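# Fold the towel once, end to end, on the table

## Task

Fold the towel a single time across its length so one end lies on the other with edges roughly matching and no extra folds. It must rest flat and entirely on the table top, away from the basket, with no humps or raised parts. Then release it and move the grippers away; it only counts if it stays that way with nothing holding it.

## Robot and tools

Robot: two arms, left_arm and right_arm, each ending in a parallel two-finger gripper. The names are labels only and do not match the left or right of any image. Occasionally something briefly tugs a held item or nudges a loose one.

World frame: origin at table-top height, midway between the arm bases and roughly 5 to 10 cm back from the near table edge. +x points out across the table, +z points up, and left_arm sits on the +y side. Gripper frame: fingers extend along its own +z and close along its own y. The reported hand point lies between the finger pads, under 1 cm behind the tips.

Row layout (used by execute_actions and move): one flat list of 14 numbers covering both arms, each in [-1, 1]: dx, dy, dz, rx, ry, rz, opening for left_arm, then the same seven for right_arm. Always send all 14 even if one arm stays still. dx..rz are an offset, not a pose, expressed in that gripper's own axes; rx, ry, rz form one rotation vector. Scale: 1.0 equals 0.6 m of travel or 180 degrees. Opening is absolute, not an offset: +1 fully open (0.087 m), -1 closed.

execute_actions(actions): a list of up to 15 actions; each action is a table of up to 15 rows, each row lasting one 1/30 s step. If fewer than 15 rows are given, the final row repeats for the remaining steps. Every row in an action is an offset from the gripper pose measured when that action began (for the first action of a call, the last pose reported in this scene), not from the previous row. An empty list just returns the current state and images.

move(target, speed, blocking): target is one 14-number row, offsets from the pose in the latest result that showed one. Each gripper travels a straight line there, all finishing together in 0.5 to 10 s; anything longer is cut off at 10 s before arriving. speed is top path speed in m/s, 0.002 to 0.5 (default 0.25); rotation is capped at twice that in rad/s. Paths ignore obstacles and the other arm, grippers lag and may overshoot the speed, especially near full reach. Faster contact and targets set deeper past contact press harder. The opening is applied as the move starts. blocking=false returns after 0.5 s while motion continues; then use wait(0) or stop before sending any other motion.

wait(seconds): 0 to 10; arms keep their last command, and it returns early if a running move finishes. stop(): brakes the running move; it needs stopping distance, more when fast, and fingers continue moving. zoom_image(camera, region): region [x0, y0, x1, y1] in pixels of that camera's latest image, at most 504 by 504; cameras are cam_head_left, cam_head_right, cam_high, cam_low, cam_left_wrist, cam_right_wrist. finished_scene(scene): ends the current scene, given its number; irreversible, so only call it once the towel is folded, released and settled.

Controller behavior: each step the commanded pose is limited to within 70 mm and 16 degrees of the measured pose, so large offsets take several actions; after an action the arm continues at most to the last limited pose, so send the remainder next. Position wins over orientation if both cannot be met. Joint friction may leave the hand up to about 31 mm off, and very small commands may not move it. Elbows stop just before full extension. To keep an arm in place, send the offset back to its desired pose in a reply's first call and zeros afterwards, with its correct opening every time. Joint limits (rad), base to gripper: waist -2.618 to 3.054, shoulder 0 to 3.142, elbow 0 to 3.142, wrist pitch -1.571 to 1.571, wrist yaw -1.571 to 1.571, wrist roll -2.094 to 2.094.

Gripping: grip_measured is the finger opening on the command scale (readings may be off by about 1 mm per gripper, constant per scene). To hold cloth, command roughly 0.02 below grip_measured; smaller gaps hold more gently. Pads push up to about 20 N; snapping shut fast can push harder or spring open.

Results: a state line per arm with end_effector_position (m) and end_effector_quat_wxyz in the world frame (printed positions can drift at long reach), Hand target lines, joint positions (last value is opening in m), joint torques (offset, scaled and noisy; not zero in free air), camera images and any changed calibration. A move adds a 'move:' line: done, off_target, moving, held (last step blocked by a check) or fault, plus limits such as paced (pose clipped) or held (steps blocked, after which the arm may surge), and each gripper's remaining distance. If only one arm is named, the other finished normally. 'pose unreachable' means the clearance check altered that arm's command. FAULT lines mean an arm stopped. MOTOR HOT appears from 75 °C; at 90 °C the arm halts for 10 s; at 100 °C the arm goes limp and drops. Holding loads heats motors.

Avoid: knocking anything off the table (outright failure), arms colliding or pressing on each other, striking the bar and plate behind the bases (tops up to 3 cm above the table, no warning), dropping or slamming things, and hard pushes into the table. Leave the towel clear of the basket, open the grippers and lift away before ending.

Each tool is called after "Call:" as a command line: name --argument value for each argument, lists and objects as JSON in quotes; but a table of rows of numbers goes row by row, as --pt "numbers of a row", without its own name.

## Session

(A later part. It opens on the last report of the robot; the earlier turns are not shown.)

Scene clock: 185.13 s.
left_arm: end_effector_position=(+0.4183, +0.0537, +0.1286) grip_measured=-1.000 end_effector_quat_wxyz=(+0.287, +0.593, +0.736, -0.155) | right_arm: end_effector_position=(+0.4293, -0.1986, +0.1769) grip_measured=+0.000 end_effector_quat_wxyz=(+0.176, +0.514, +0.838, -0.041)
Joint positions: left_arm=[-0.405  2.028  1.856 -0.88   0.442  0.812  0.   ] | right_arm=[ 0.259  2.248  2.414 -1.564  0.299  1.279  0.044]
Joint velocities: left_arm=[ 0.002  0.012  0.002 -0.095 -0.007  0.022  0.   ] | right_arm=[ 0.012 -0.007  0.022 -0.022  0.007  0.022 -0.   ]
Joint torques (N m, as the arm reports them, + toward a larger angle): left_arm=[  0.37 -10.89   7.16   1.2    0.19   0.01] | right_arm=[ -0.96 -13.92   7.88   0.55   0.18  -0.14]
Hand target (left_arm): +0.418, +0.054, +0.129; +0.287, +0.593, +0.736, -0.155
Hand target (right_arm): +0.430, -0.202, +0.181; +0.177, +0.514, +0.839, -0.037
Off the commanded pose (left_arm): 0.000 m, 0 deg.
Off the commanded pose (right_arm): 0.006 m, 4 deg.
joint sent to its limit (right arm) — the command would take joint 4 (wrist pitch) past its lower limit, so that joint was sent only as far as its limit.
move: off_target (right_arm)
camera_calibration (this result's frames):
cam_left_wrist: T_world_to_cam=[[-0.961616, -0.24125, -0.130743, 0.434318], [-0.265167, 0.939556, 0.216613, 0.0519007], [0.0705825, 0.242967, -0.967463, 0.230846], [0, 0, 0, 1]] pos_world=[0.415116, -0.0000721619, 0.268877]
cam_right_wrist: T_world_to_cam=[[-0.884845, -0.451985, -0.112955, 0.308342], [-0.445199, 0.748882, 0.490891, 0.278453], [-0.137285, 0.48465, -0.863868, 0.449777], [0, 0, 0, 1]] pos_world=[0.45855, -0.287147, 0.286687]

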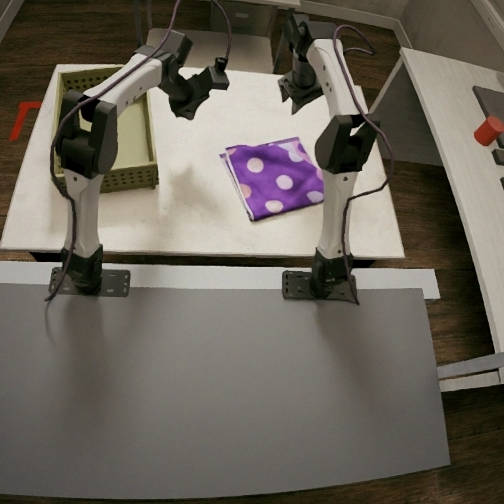

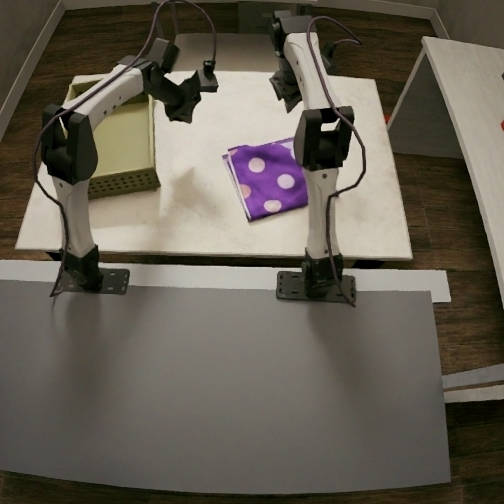

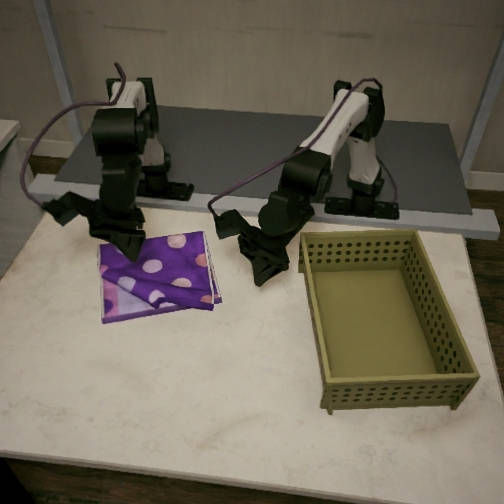

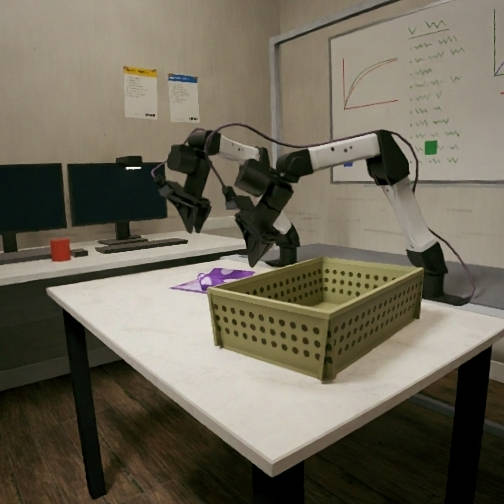

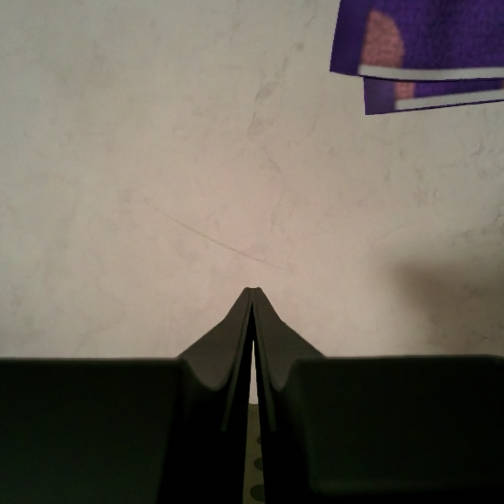

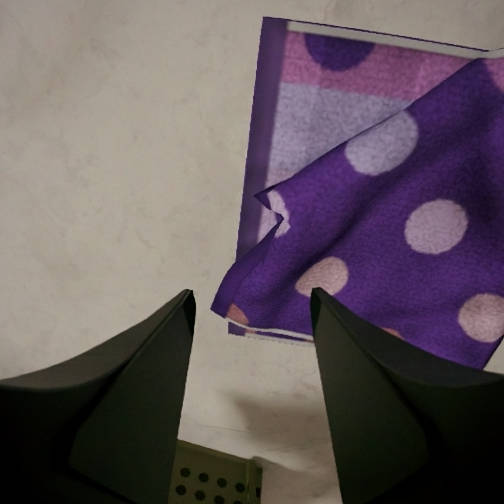

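Call:
move --target '[0,0,0,0,0,0,-1,0.15,-0.053,0.215,0,0,0,0]' --speed 0.1

Call:
execute_actions --actions '[[[0,0,0,0,0,0,-1,0,0,0,0,0,0,-0.4]],[[0,0,0,0,0,0,-1,0,0,0,0,0,0,-0.7]],[[0,0,0,0,0,0,-1,0,0,0,0,0,0,-0.9]],[[0,0,0,0,0,0,-1,0,0,0,0,0,0,-0.99]]]'

Call:
move --target '[0,0,0,0,0,0,-1,-0.16,-0.08,-0.19,0,0,0,-0.99]' --speed 0.07

Scene clock: 188.60 s.
left_arm: end_effector_position=(+0.4183, +0.0537, +0.1286) grip_measured=-1.000 end_effector_quat_wxyz=(+0.287, +0.593, +0.736, -0.155) | right_arm: end_effector_position=(+0.3950, -0.1727, +0.0201) grip_measured=+0.000 end_effector_quat_wxyz=(+0.162, +0.513, +0.841, -0.047)
Joint positions: left_arm=[-0.405  2.028  1.856 -0.88   0.442  0.812  0.   ] | right_arm=[ 0.336  2.101  1.551 -0.9    0.299  1.36   0.044]
Joint velocities: left_arm=[-0.007 -0.002 -0.027  0.022  0.007  0.037  0.   ] | right_arm=[-0.002 -0.012 -0.007 -0.022 -0.125 -0.051 -0.001]
Joint torques (N m, as the arm reports them, + toward a larger angle): left_arm=[  0.41 -10.99   7.1    1.2    0.18  -0.01] | right_arm=[  0.76 -14.17   5.24   0.7    0.43   0.07]
Hand target (left_arm): +0.418, +0.054, +0.129; +0.287, +0.593, +0.736, -0.155
Hand target (right_arm): +0.397, -0.170, +0.022; +0.176, +0.514, +0.838, -0.042
Off the commanded pose (left_arm): 0.000 m, 0 deg.
Off the commanded pose (right_arm): 0.005 m, 2 deg.
move: done
camera_calibration (this result's frames):
cam_left_wrist: T_world_to_cam=[[-0.961616, -0.24125, -0.130743, 0.434318], [-0.265167, 0.939556, 0.216613, 0.0519007], [0.0705825, 0.242967, -0.967463, 0.230846], [0, 0, 0, 1]] pos_world=[0.415116, -0.0000721619, 0.268877]
cam_right_wrist: T_world_to_cam=[[-0.887099, -0.452967, -0.0887456, 0.272151], [-0.431702, 0.746152, 0.506844, 0.314649], [-0.163366, 0.487933, -0.857458, 0.30786], [0, 0, 0, 1]] pos_world=[0.427553, -0.261716, 0.128651]

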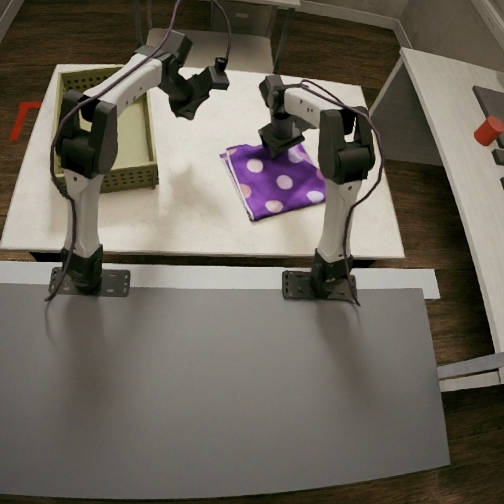

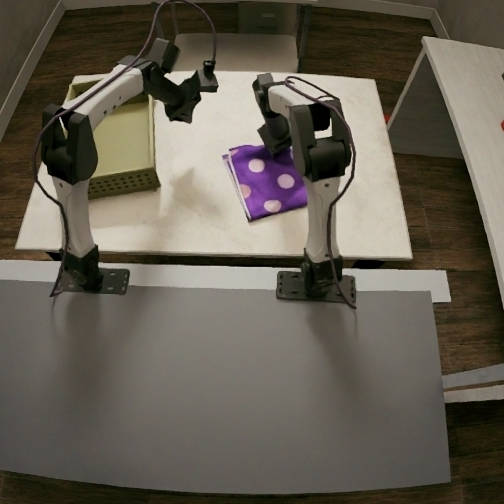

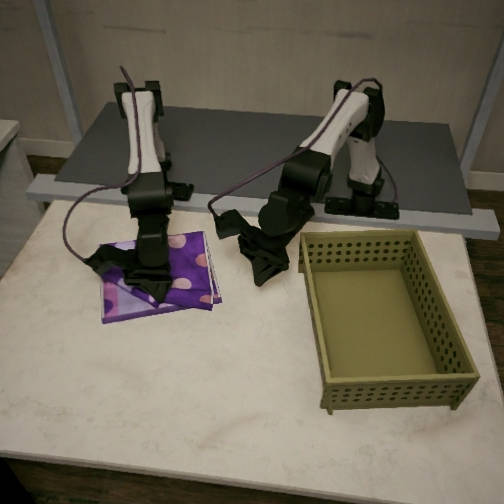

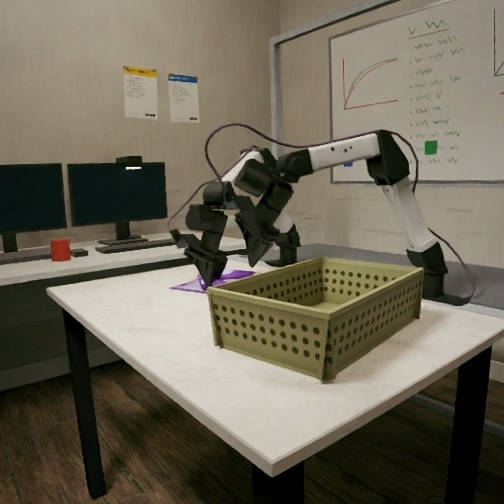

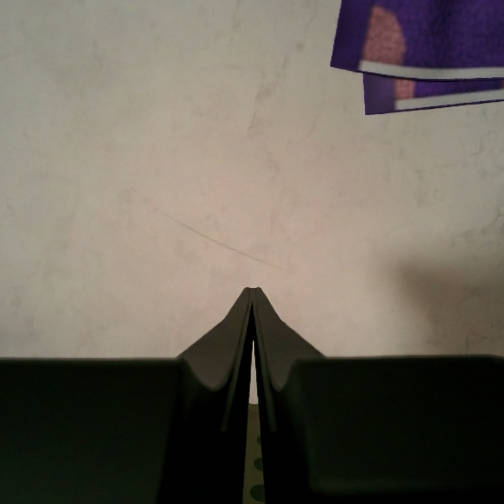

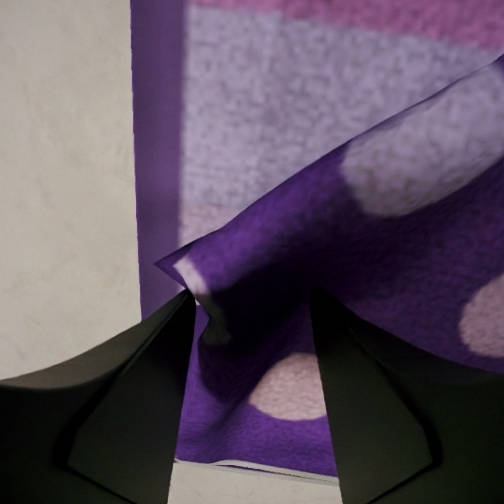

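Scene clock: 190.60 s.
left_arm: end_effector_position=(+0.4183, +0.0537, +0.1286) grip_measured=-1.000 end_effector_quat_wxyz=(+0.287, +0.593, +0.736, -0.155) | right_arm: end_effector_position=(+0.3950, -0.1727, +0.0201) grip_measured=-0.915 end_effector_quat_wxyz=(+0.162, +0.513, +0.841, -0.047)
Joint positions: left_arm=[-0.405  2.028  1.856 -0.88   0.442  0.812  0.   ] | right_arm=[ 0.336  2.101  1.551 -0.9    0.299  1.36   0.004]
Joint velocities: left_arm=[ 0.007  0.002 -0.012 -0.051 -0.051 -0.007  0.   ] | right_arm=[-0.012 -0.002  0.002  0.022 -0.037  0.007  0.001]
Joint torques (N m, as the arm reports them, + toward a larger angle): left_arm=[  0.23 -10.97   7.25   1.24   0.17  -0.02] | right_arm=[ -0.14 -12.97   6.58   0.51   0.26  -0.03]
Hand target (left_arm): +0.418, +0.054, +0.129; +0.287, +0.593, +0.736, -0.155
Hand target (right_arm): +0.395, -0.173, +0.020; +0.162, +0.513, +0.841, -0.047
Off the commanded pose (left_arm): 0.000 m, 0 deg.
Off the commanded pose (right_arm): 0.000 m, 0 deg.
camera_calibration (this result's frames):
cam_left_wrist: T_world_to_cam=[[-0.961616, -0.24125, -0.130743, 0.434318], [-0.265167, 0.939556, 0.216613, 0.0519007], [0.0705825, 0.242967, -0.967463, 0.230846], [0, 0, 0, 1]] pos_world=[0.415116, -0.0000721619, 0.268877]
cam_right_wrist: T_world_to_cam=[[-0.887099, -0.452967, -0.0887456, 0.272151], [-0.431702, 0.746152, 0.506844, 0.314649], [-0.163366, 0.487933, -0.857458, 0.30786], [0, 0, 0, 1]] pos_world=[0.427553, -0.261716, 0.128651]

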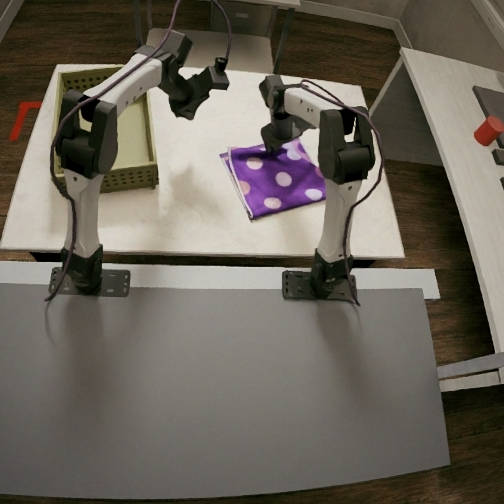

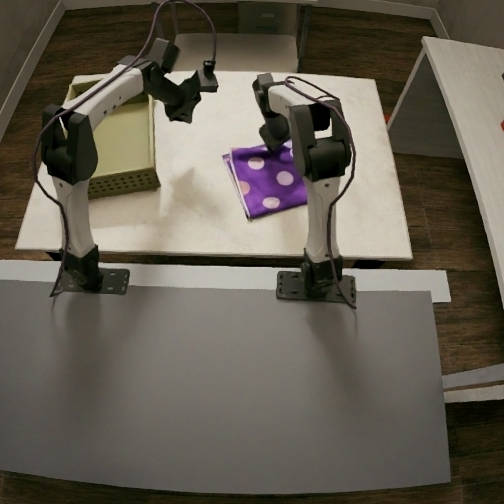

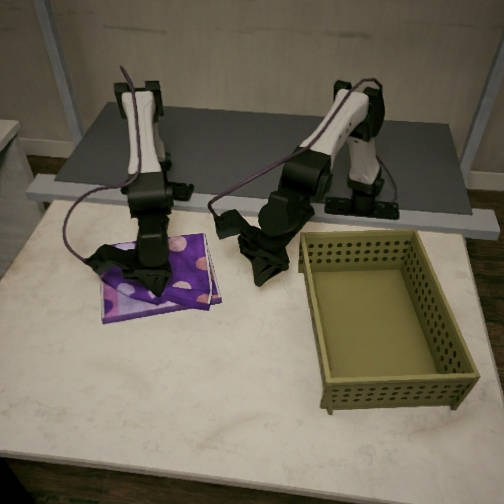

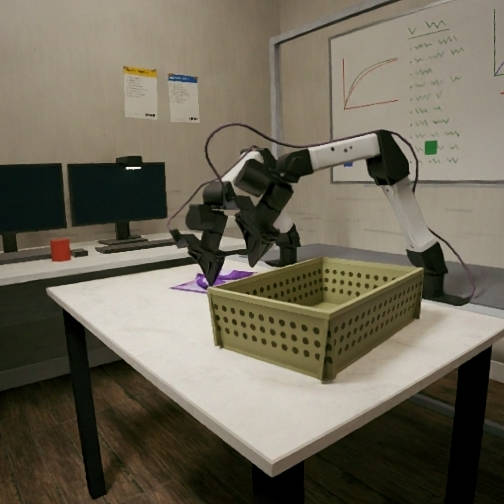

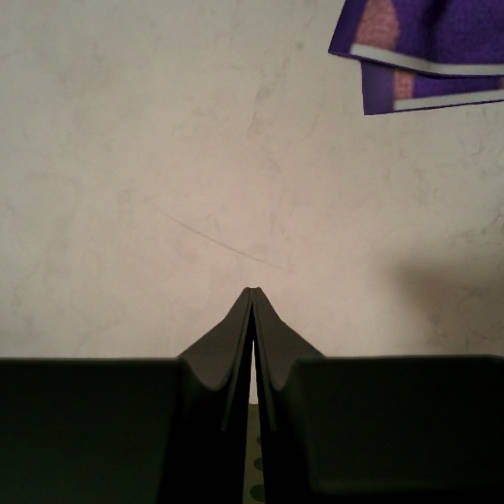

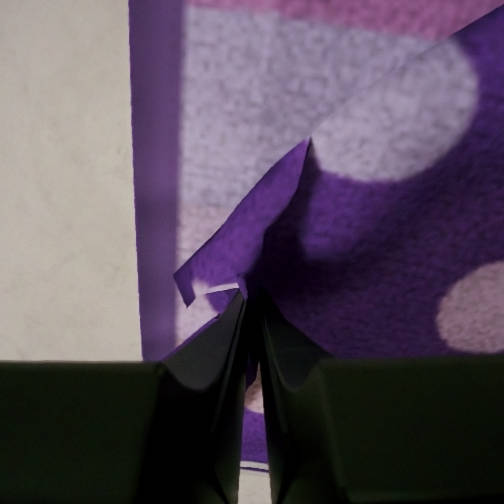

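Scene clock: 193.33 s.
left_arm: end_effector_position=(+0.4183, +0.0537, +0.1286) grip_measured=-1.000 end_effector_quat_wxyz=(+0.287, +0.593, +0.736, -0.155) | right_arm: end_effector_position=(+0.3642, -0.2448, +0.1420) grip_measured=-0.915 end_effector_quat_wxyz=(+0.153, +0.513, +0.843, -0.056)
Joint positions: left_arm=[-0.405  2.028  1.856 -0.88   0.442  0.812  0.   ] | right_arm=[ 0.168  1.899  1.756 -1.284  0.277  1.187  0.004]
Joint velocities: left_arm=[-0.012  0.012  0.012  0.007 -0.007 -0.007  0.   ] | right_arm=[ 0.002 -0.002 -0.002 -0.007 -0.022 -0.051  0.   ]
Joint torques (N m, as the arm reports them, + toward a larger angle): left_arm=[  0.3  -11.04   6.94   1.21   0.16   0.01] | right_arm=[ -1.05 -12.71   8.76   0.51   0.18  -0.15]
Hand target (left_arm): +0.418, +0.054, +0.129; +0.287, +0.593, +0.736, -0.155
Hand target (right_arm): +0.366, -0.248, +0.154; +0.162, +0.513, +0.841, -0.046
Off the commanded pose (left_arm): 0.000 m, 0 deg.
Off the commanded pose (right_arm): 0.013 m, 2 deg.
move: off_target (right_arm)
camera_calibration (this result's frames):
cam_left_wrist: T_world_to_cam=[[-0.961616, -0.24125, -0.130743, 0.434318], [-0.265167, 0.939556, 0.216613, 0.0519007], [0.0705825, 0.242967, -0.967463, 0.230846], [0, 0, 0, 1]] pos_world=[0.415116, -0.0000721619, 0.268877]
cam_right_wrist: T_world_to_cam=[[-0.889636, -0.452376, -0.0624826, 0.220362], [-0.417192, 0.749437, 0.514096, 0.287821], [-0.185738, 0.483425, -0.855454, 0.449221], [0, 0, 0, 1]] pos_world=[0.399556, -0.333181, 0.250089]

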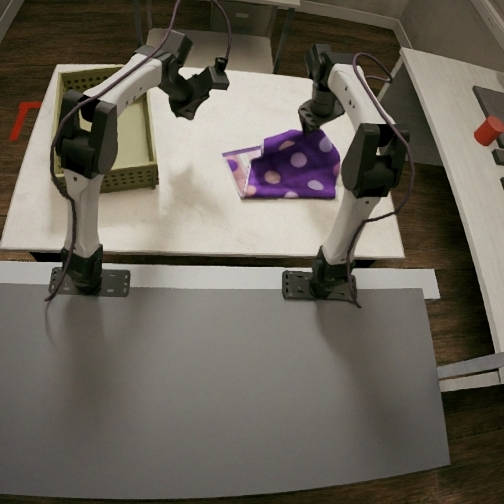

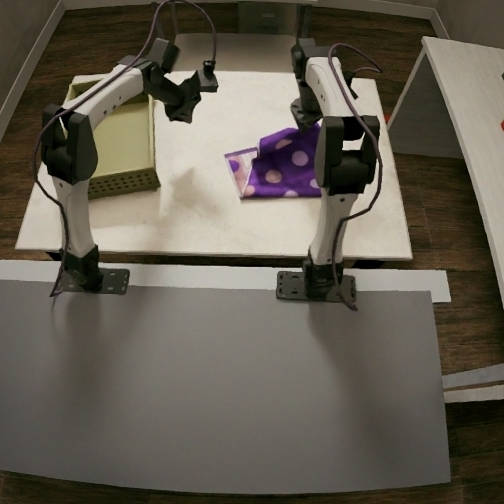

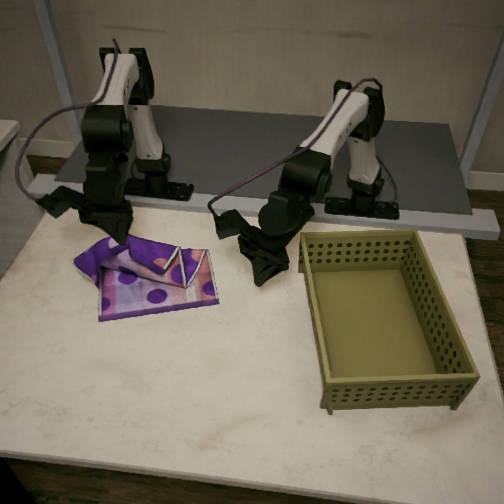

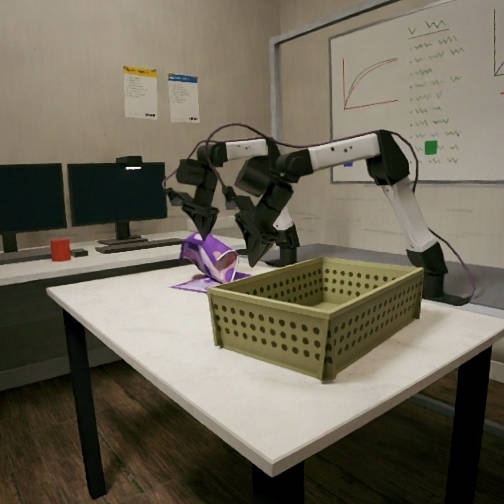

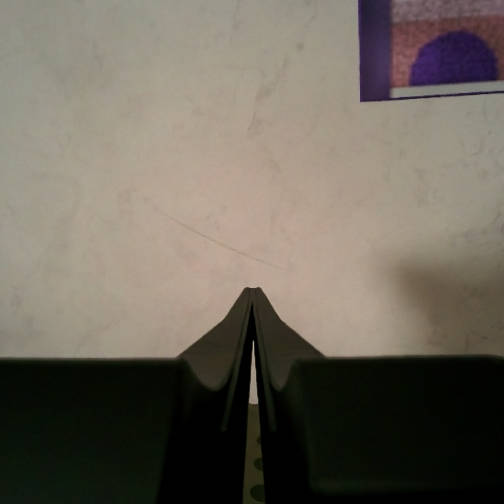

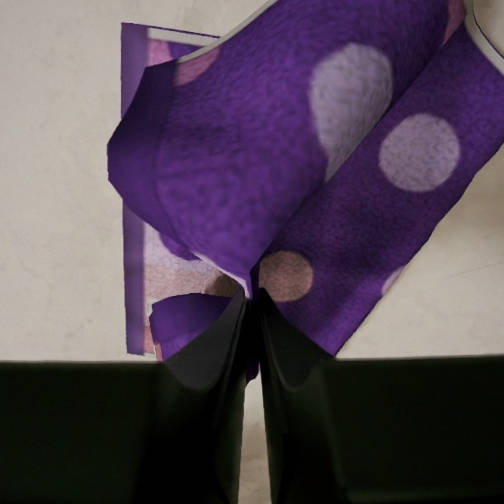

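Call:
move --target '[0,0,0,0,0,0,-1,0.107,-0.325,-0.113,0,0,0,-0.99]' --speed 0.07

Call:
move --target '[0,0,0,0,0,0,-1,0.0,0.29,0.09,0,0,0,-0.99]' --speed 0.07

Scene clock: 197.53 s.
left_arm: end_effector_position=(+0.4183, +0.0537, +0.1286) grip_measured=-1.000 end_effector_quat_wxyz=(+0.287, +0.593, +0.736, -0.155) | right_arm: end_effector_position=(+0.1566, -0.2645, +0.1739) grip_measured=-0.915 end_effector_quat_wxyz=(+0.154, +0.514, +0.842, -0.052)
Joint positions: left_arm=[-0.405  2.028  1.856 -0.88   0.442  0.812  0.   ] | right_arm=[ 0.194  1.127  1.186 -1.487  0.277  1.216  0.004]
Joint velocities: left_arm=[ 0.002 -0.007 -0.007 -0.037 -0.007  0.051  0.   ] | right_arm=[-0.007  0.007 -0.002 -0.022 -0.022 -0.022  0.   ]
Joint torques (N m, as the arm reports them, + toward a larger angle): left_arm=[  0.19 -10.83   7.03   1.18   0.14   0.01] | right_arm=[ 0.95 -3.76  5.    0.52  0.31  0.07]
Hand target (left_arm): +0.418, +0.054, +0.129; +0.287, +0.593, +0.736, -0.155
Hand target (right_arm): +0.151, -0.264, +0.171; +0.153, +0.513, +0.843, -0.056
Off the commanded pose (left_arm): 0.000 m, 0 deg.
Off the commanded pose (right_arm): 0.005 m, 1 deg.
move: done
camera_calibration (this result's frames):
cam_left_wrist: T_world_to_cam=[[-0.961616, -0.24125, -0.130743, 0.434318], [-0.265167, 0.939556, 0.216613, 0.0519007], [0.0705825, 0.242967, -0.967463, 0.230846], [0, 0, 0, 1]] pos_world=[0.415116, -0.0000721619, 0.268877]
cam_right_wrist: T_world_to_cam=[[-0.889848, -0.450694, -0.0710296, 0.0307405], [-0.419684, 0.747469, 0.514932, 0.199381], [-0.178984, 0.488021, -0.854283, 0.447483], [0, 0, 0, 1]] pos_world=[0.191124, -0.353558, 0.281793]

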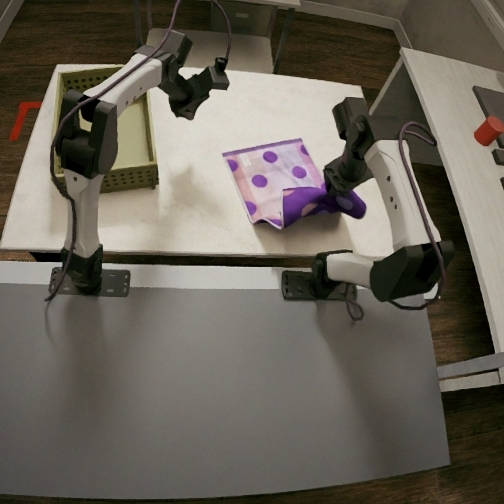

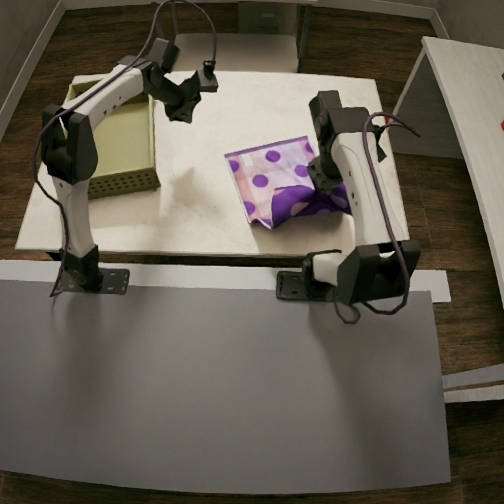

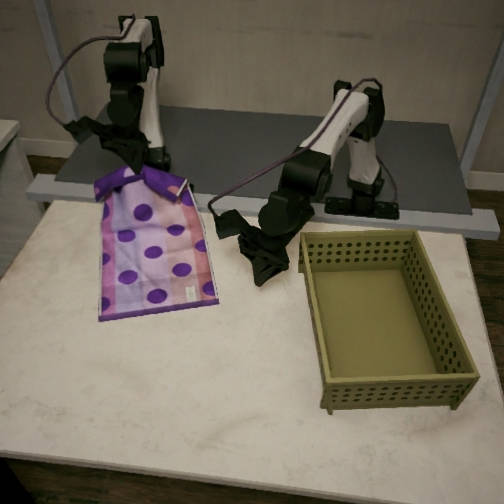

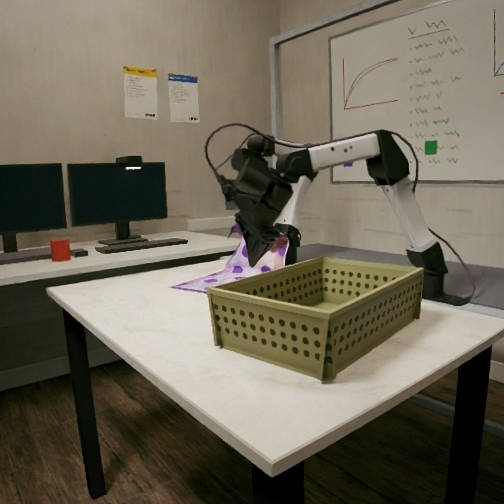

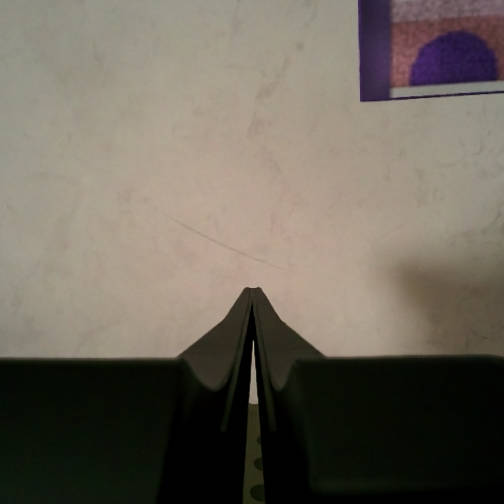

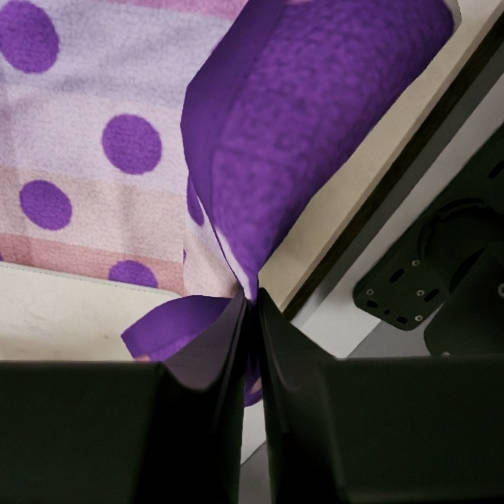

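Scene clock: 200.47 s.
left_arm: end_effector_position=(+0.4183, +0.0537, +0.1286) grip_measured=-1.000 end_effector_quat_wxyz=(+0.287, +0.593, +0.736, -0.155) | right_arm: end_effector_position=(+0.3108, -0.2017, +0.1349) grip_measured=-0.915 end_effector_quat_wxyz=(+0.139, +0.514, +0.845, -0.058)
Joint positions: left_arm=[-0.405  2.028  1.856 -0.88   0.442  0.812  0.   ] | right_arm=[ 0.311  1.755  1.555 -1.291  0.277  1.339  0.004]
Joint velocities: left_arm=[ 0.002 -0.007 -0.017  0.051  0.037 -0.066  0.   ] | right_arm=[ 0.007  0.012  0.032  0.022  0.007  0.037 -0.002]
Joint torques (N m, as the arm reports them, + toward a larger angle): left_arm=[  0.26 -10.91   7.08   1.19   0.14  -0.01] | right_arm=[ 0.83 -8.12  8.72  0.6   0.43  0.09]
Hand target (left_arm): +0.418, +0.054, +0.129; +0.287, +0.593, +0.736, -0.155
Hand target (right_arm): +0.321, -0.198, +0.137; +0.154, +0.514, +0.842, -0.053
Off the commanded pose (left_arm): 0.000 m, 0 deg.
Off the commanded pose (right_arm): 0.012 m, 2 deg.
move: off_target (right_arm)
camera_calibration (this result's frames):
cam_left_wrist: T_world_to_cam=[[-0.961616, -0.24125, -0.130743, 0.434318], [-0.265167, 0.939556, 0.216613, 0.0519007], [0.0705825, 0.242967, -0.967463, 0.230846], [0, 0, 0, 1]] pos_world=[0.415116, -0.0000721619, 0.268877]
cam_right_wrist: T_world_to_cam=[[-0.891912, -0.449959, -0.0450533, 0.190777], [-0.402423, 0.744321, 0.532956, 0.228772], [-0.206274, 0.49348, -0.844943, 0.419426], [0, 0, 0, 1]] pos_world=[0.348736, -0.291417, 0.24106]

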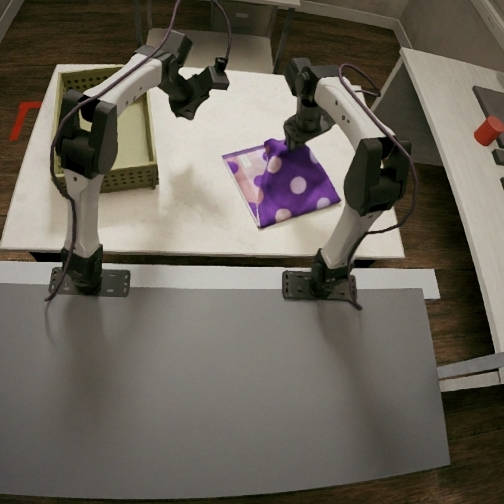

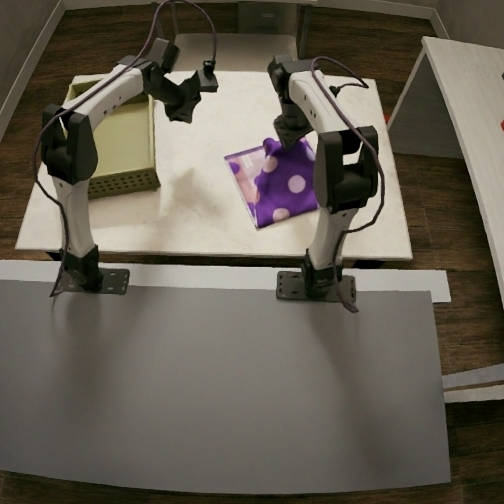

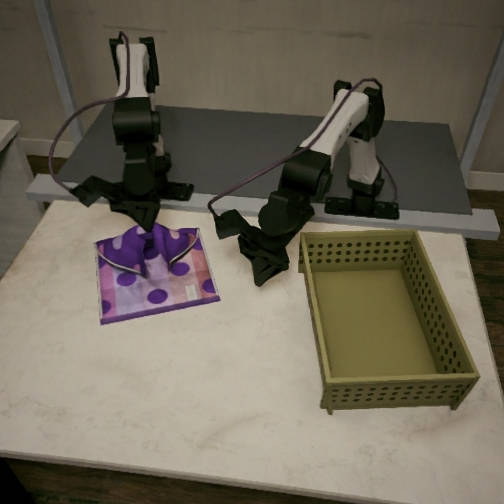

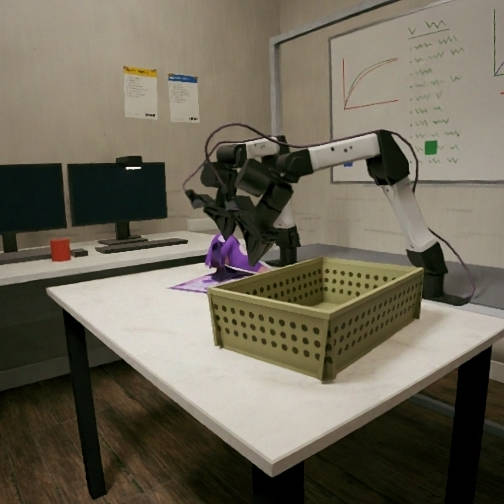

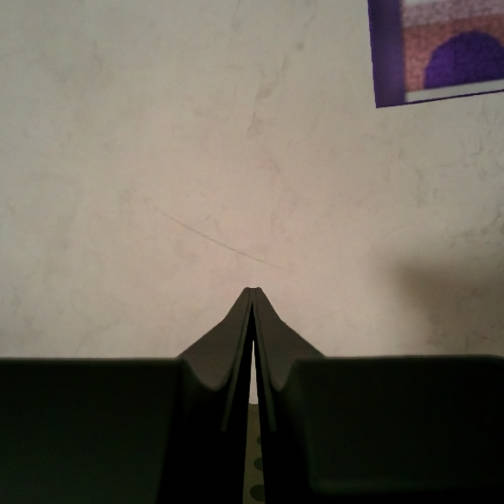

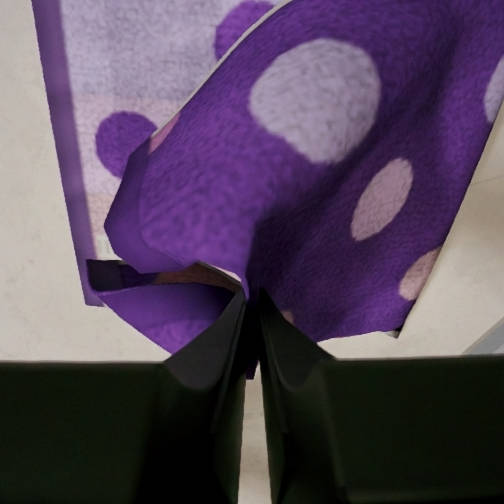

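Call:
move --target '[0,0,0,0,0,0,-1,0.01,0.115,0.035,0,0,0,-0.99]' --speed 0.05

Call:
move --target '[0,0,0,0,0,0,-1,0.035,0.05,0.1,0,0,0,-0.99]' --speed 0.04

Scene clock: 202.90 s.
left_arm: end_effector_position=(+0.4183, +0.0537, +0.1286) grip_measured=-1.000 end_effector_quat_wxyz=(+0.287, +0.593, +0.736, -0.155) | right_arm: end_effector_position=(+0.3707, -0.1749, +0.1161) grip_measured=-0.915 end_effector_quat_wxyz=(+0.137, +0.514, +0.845, -0.059)
Joint positions: left_arm=[-0.405  2.028  1.856 -0.88   0.442  0.812  0.   ] | right_arm=[ 0.337  2.018  1.82  -1.305  0.278  1.367  0.004]
Joint velocities: left_arm=[-0.002 -0.012 -0.002  0.022 -0.022 -0.037  0.   ] | right_arm=[-0.017 -0.007  0.007 -0.037  0.066 -0.022 -0.001]
Joint torques (N m, as the arm reports them, + toward a larger angle): left_arm=[  0.15 -10.89   7.01   1.22   0.17  -0.04] | right_arm=[  0.78 -10.93   8.67   0.35   0.27   0.08]
Hand target (left_arm): +0.418, +0.054, +0.129; +0.287, +0.593, +0.736, -0.155
Hand target (right_arm): +0.373, -0.170, +0.117; +0.139, +0.514, +0.845, -0.058
Off the commanded pose (left_arm): 0.000 m, 0 deg.
Off the commanded pose (right_arm): 0.006 m, 0 deg.
move: done
camera_calibration (this result's frames):
cam_left_wrist: T_world_to_cam=[[-0.961616, -0.24125, -0.130743, 0.434318], [-0.265167, 0.939556, 0.216613, 0.0519007], [0.0705825, 0.242967, -0.967463, 0.230846], [0, 0, 0, 1]] pos_world=[0.415116, -0.0000721619, 0.268877]
cam_right_wrist: T_world_to_cam=[[-0.892403, -0.449241, -0.0424075, 0.255443], [-0.400144, 0.744413, 0.534541, 0.241892], [-0.208569, 0.493995, -0.844078, 0.403561], [0, 0, 0, 1]] pos_world=[0.40892, -0.26467, 0.222168]

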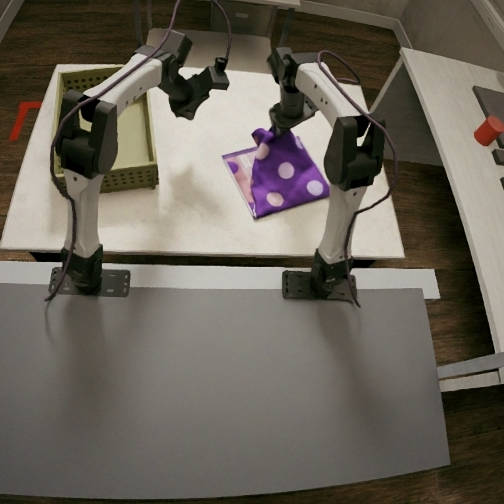

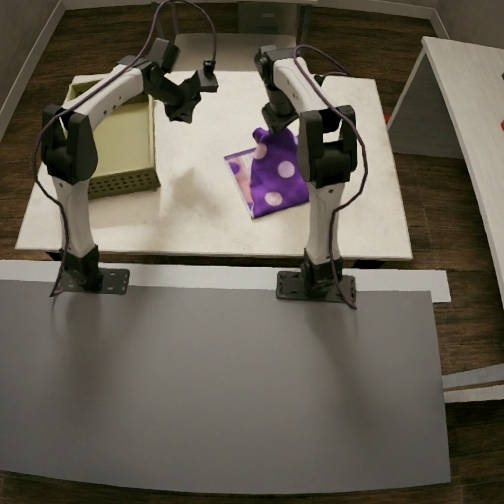

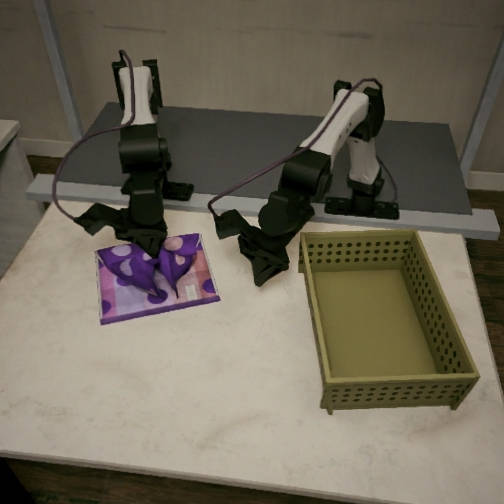

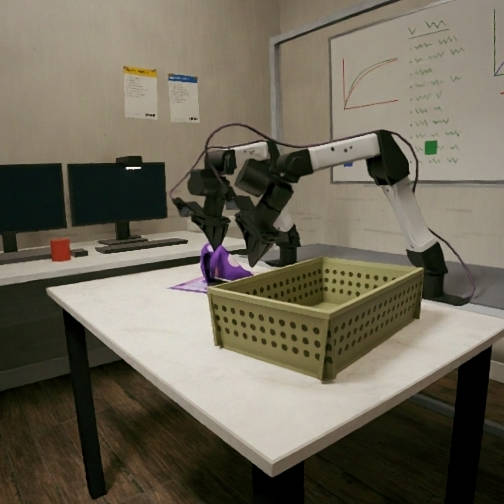

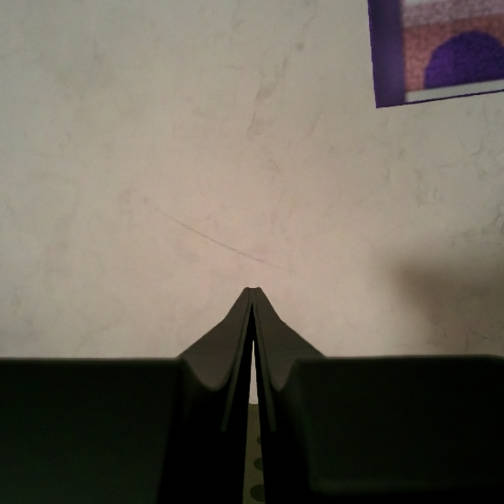

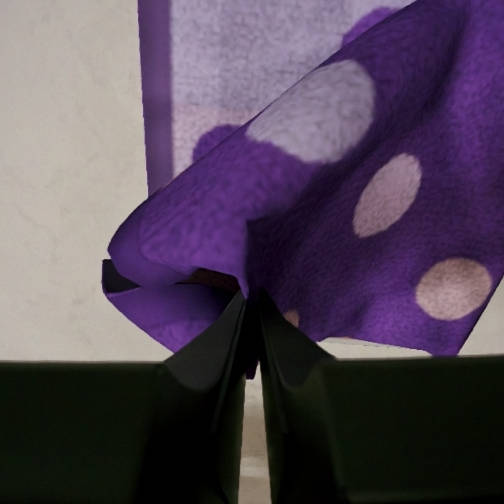

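Scene clock: 205.00 s.
left_arm: end_effector_position=(+0.4183, +0.0537, +0.1286) grip_measured=-1.000 end_effector_quat_wxyz=(+0.287, +0.593, +0.736, -0.155) | right_arm: end_effector_position=(+0.3994, -0.1629, +0.0641) grip_measured=-0.915 end_effector_quat_wxyz=(+0.139, +0.515, +0.844, -0.056)
Joint positions: left_arm=[-0.405  2.028  1.856 -0.88   0.442  0.812  0.   ] | right_arm=[ 0.346  2.144  1.8   -1.156  0.278  1.379  0.004]
Joint velocities: left_arm=[ 0.002 -0.032 -0.032 -0.037  0.051 -0.11   0.   ] | right_arm=[-0.002  0.002  0.002 -0.022 -0.081  0.037 -0.001]
Joint torques (N m, as the arm reports them, + toward a larger angle): left_arm=[  0.3  -11.07   6.89   1.2    0.16   0.01] | right_arm=[  0.9  -12.09   5.4    0.6    0.26   0.07]
Hand target (left_arm): +0.418, +0.054, +0.129; +0.287, +0.593, +0.736, -0.155
Hand target (right_arm): +0.399, -0.158, +0.054; +0.137, +0.514, +0.845, -0.059
Off the commanded pose (left_arm): 0.000 m, 0 deg.
Off the commanded pose (right_arm): 0.012 m, 0 deg.
move: off_target (right_arm)
camera_calibration (this result's frames):
cam_left_wrist: T_world_to_cam=[[-0.961616, -0.24125, -0.130743, 0.434318], [-0.265167, 0.939556, 0.216613, 0.0519007], [0.0705825, 0.242967, -0.967463, 0.230846], [0, 0, 0, 1]] pos_world=[0.415116, -0.0000721619, 0.268877]
cam_right_wrist: T_world_to_cam=[[-0.893276, -0.446867, -0.0486595, 0.285315], [-0.401308, 0.744036, 0.534193, 0.272661], [-0.202509, 0.49671, -0.843961, 0.357703], [0, 0, 0, 1]] pos_world=[0.436725, -0.253046, 0.170117]

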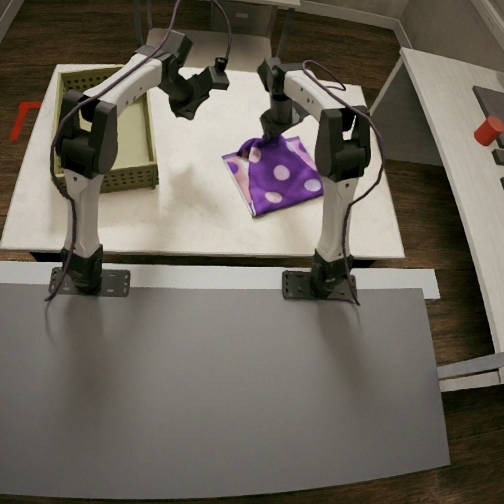

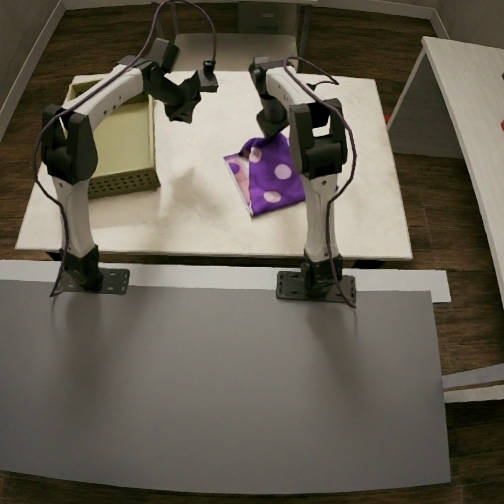

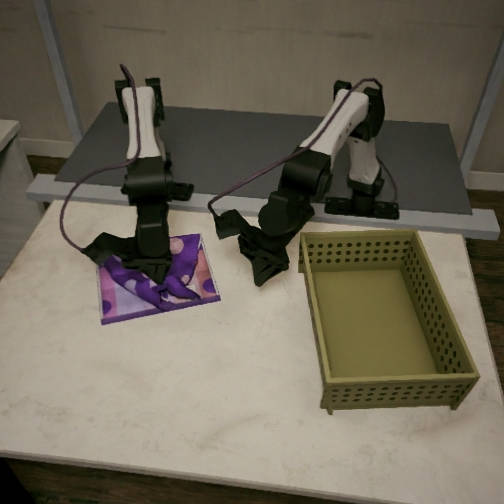

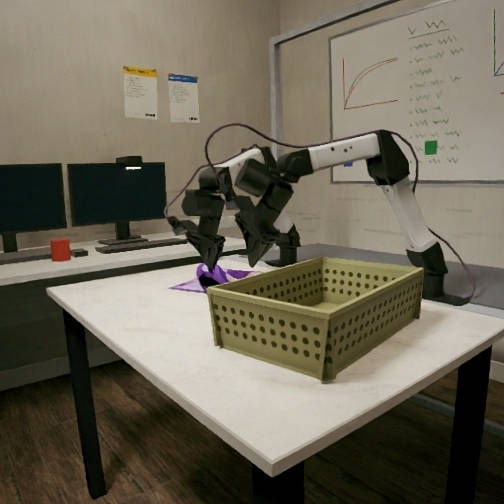

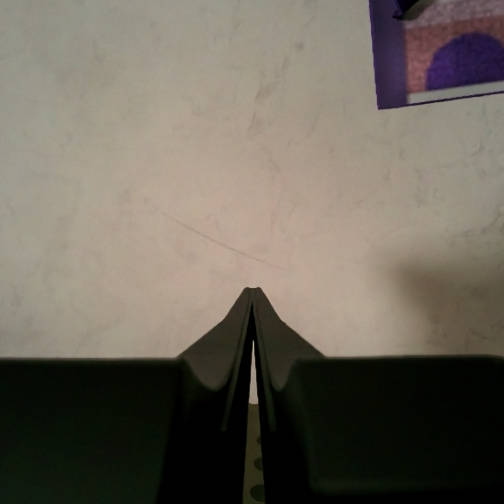

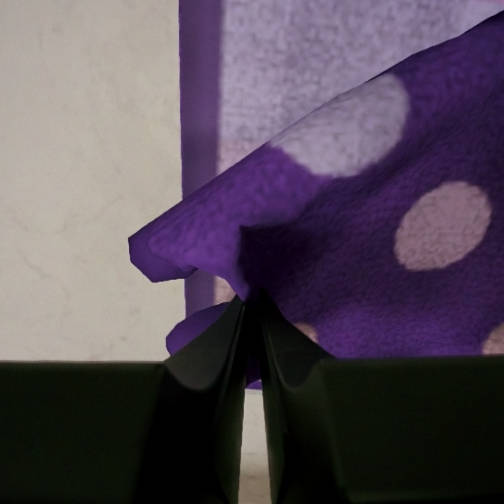

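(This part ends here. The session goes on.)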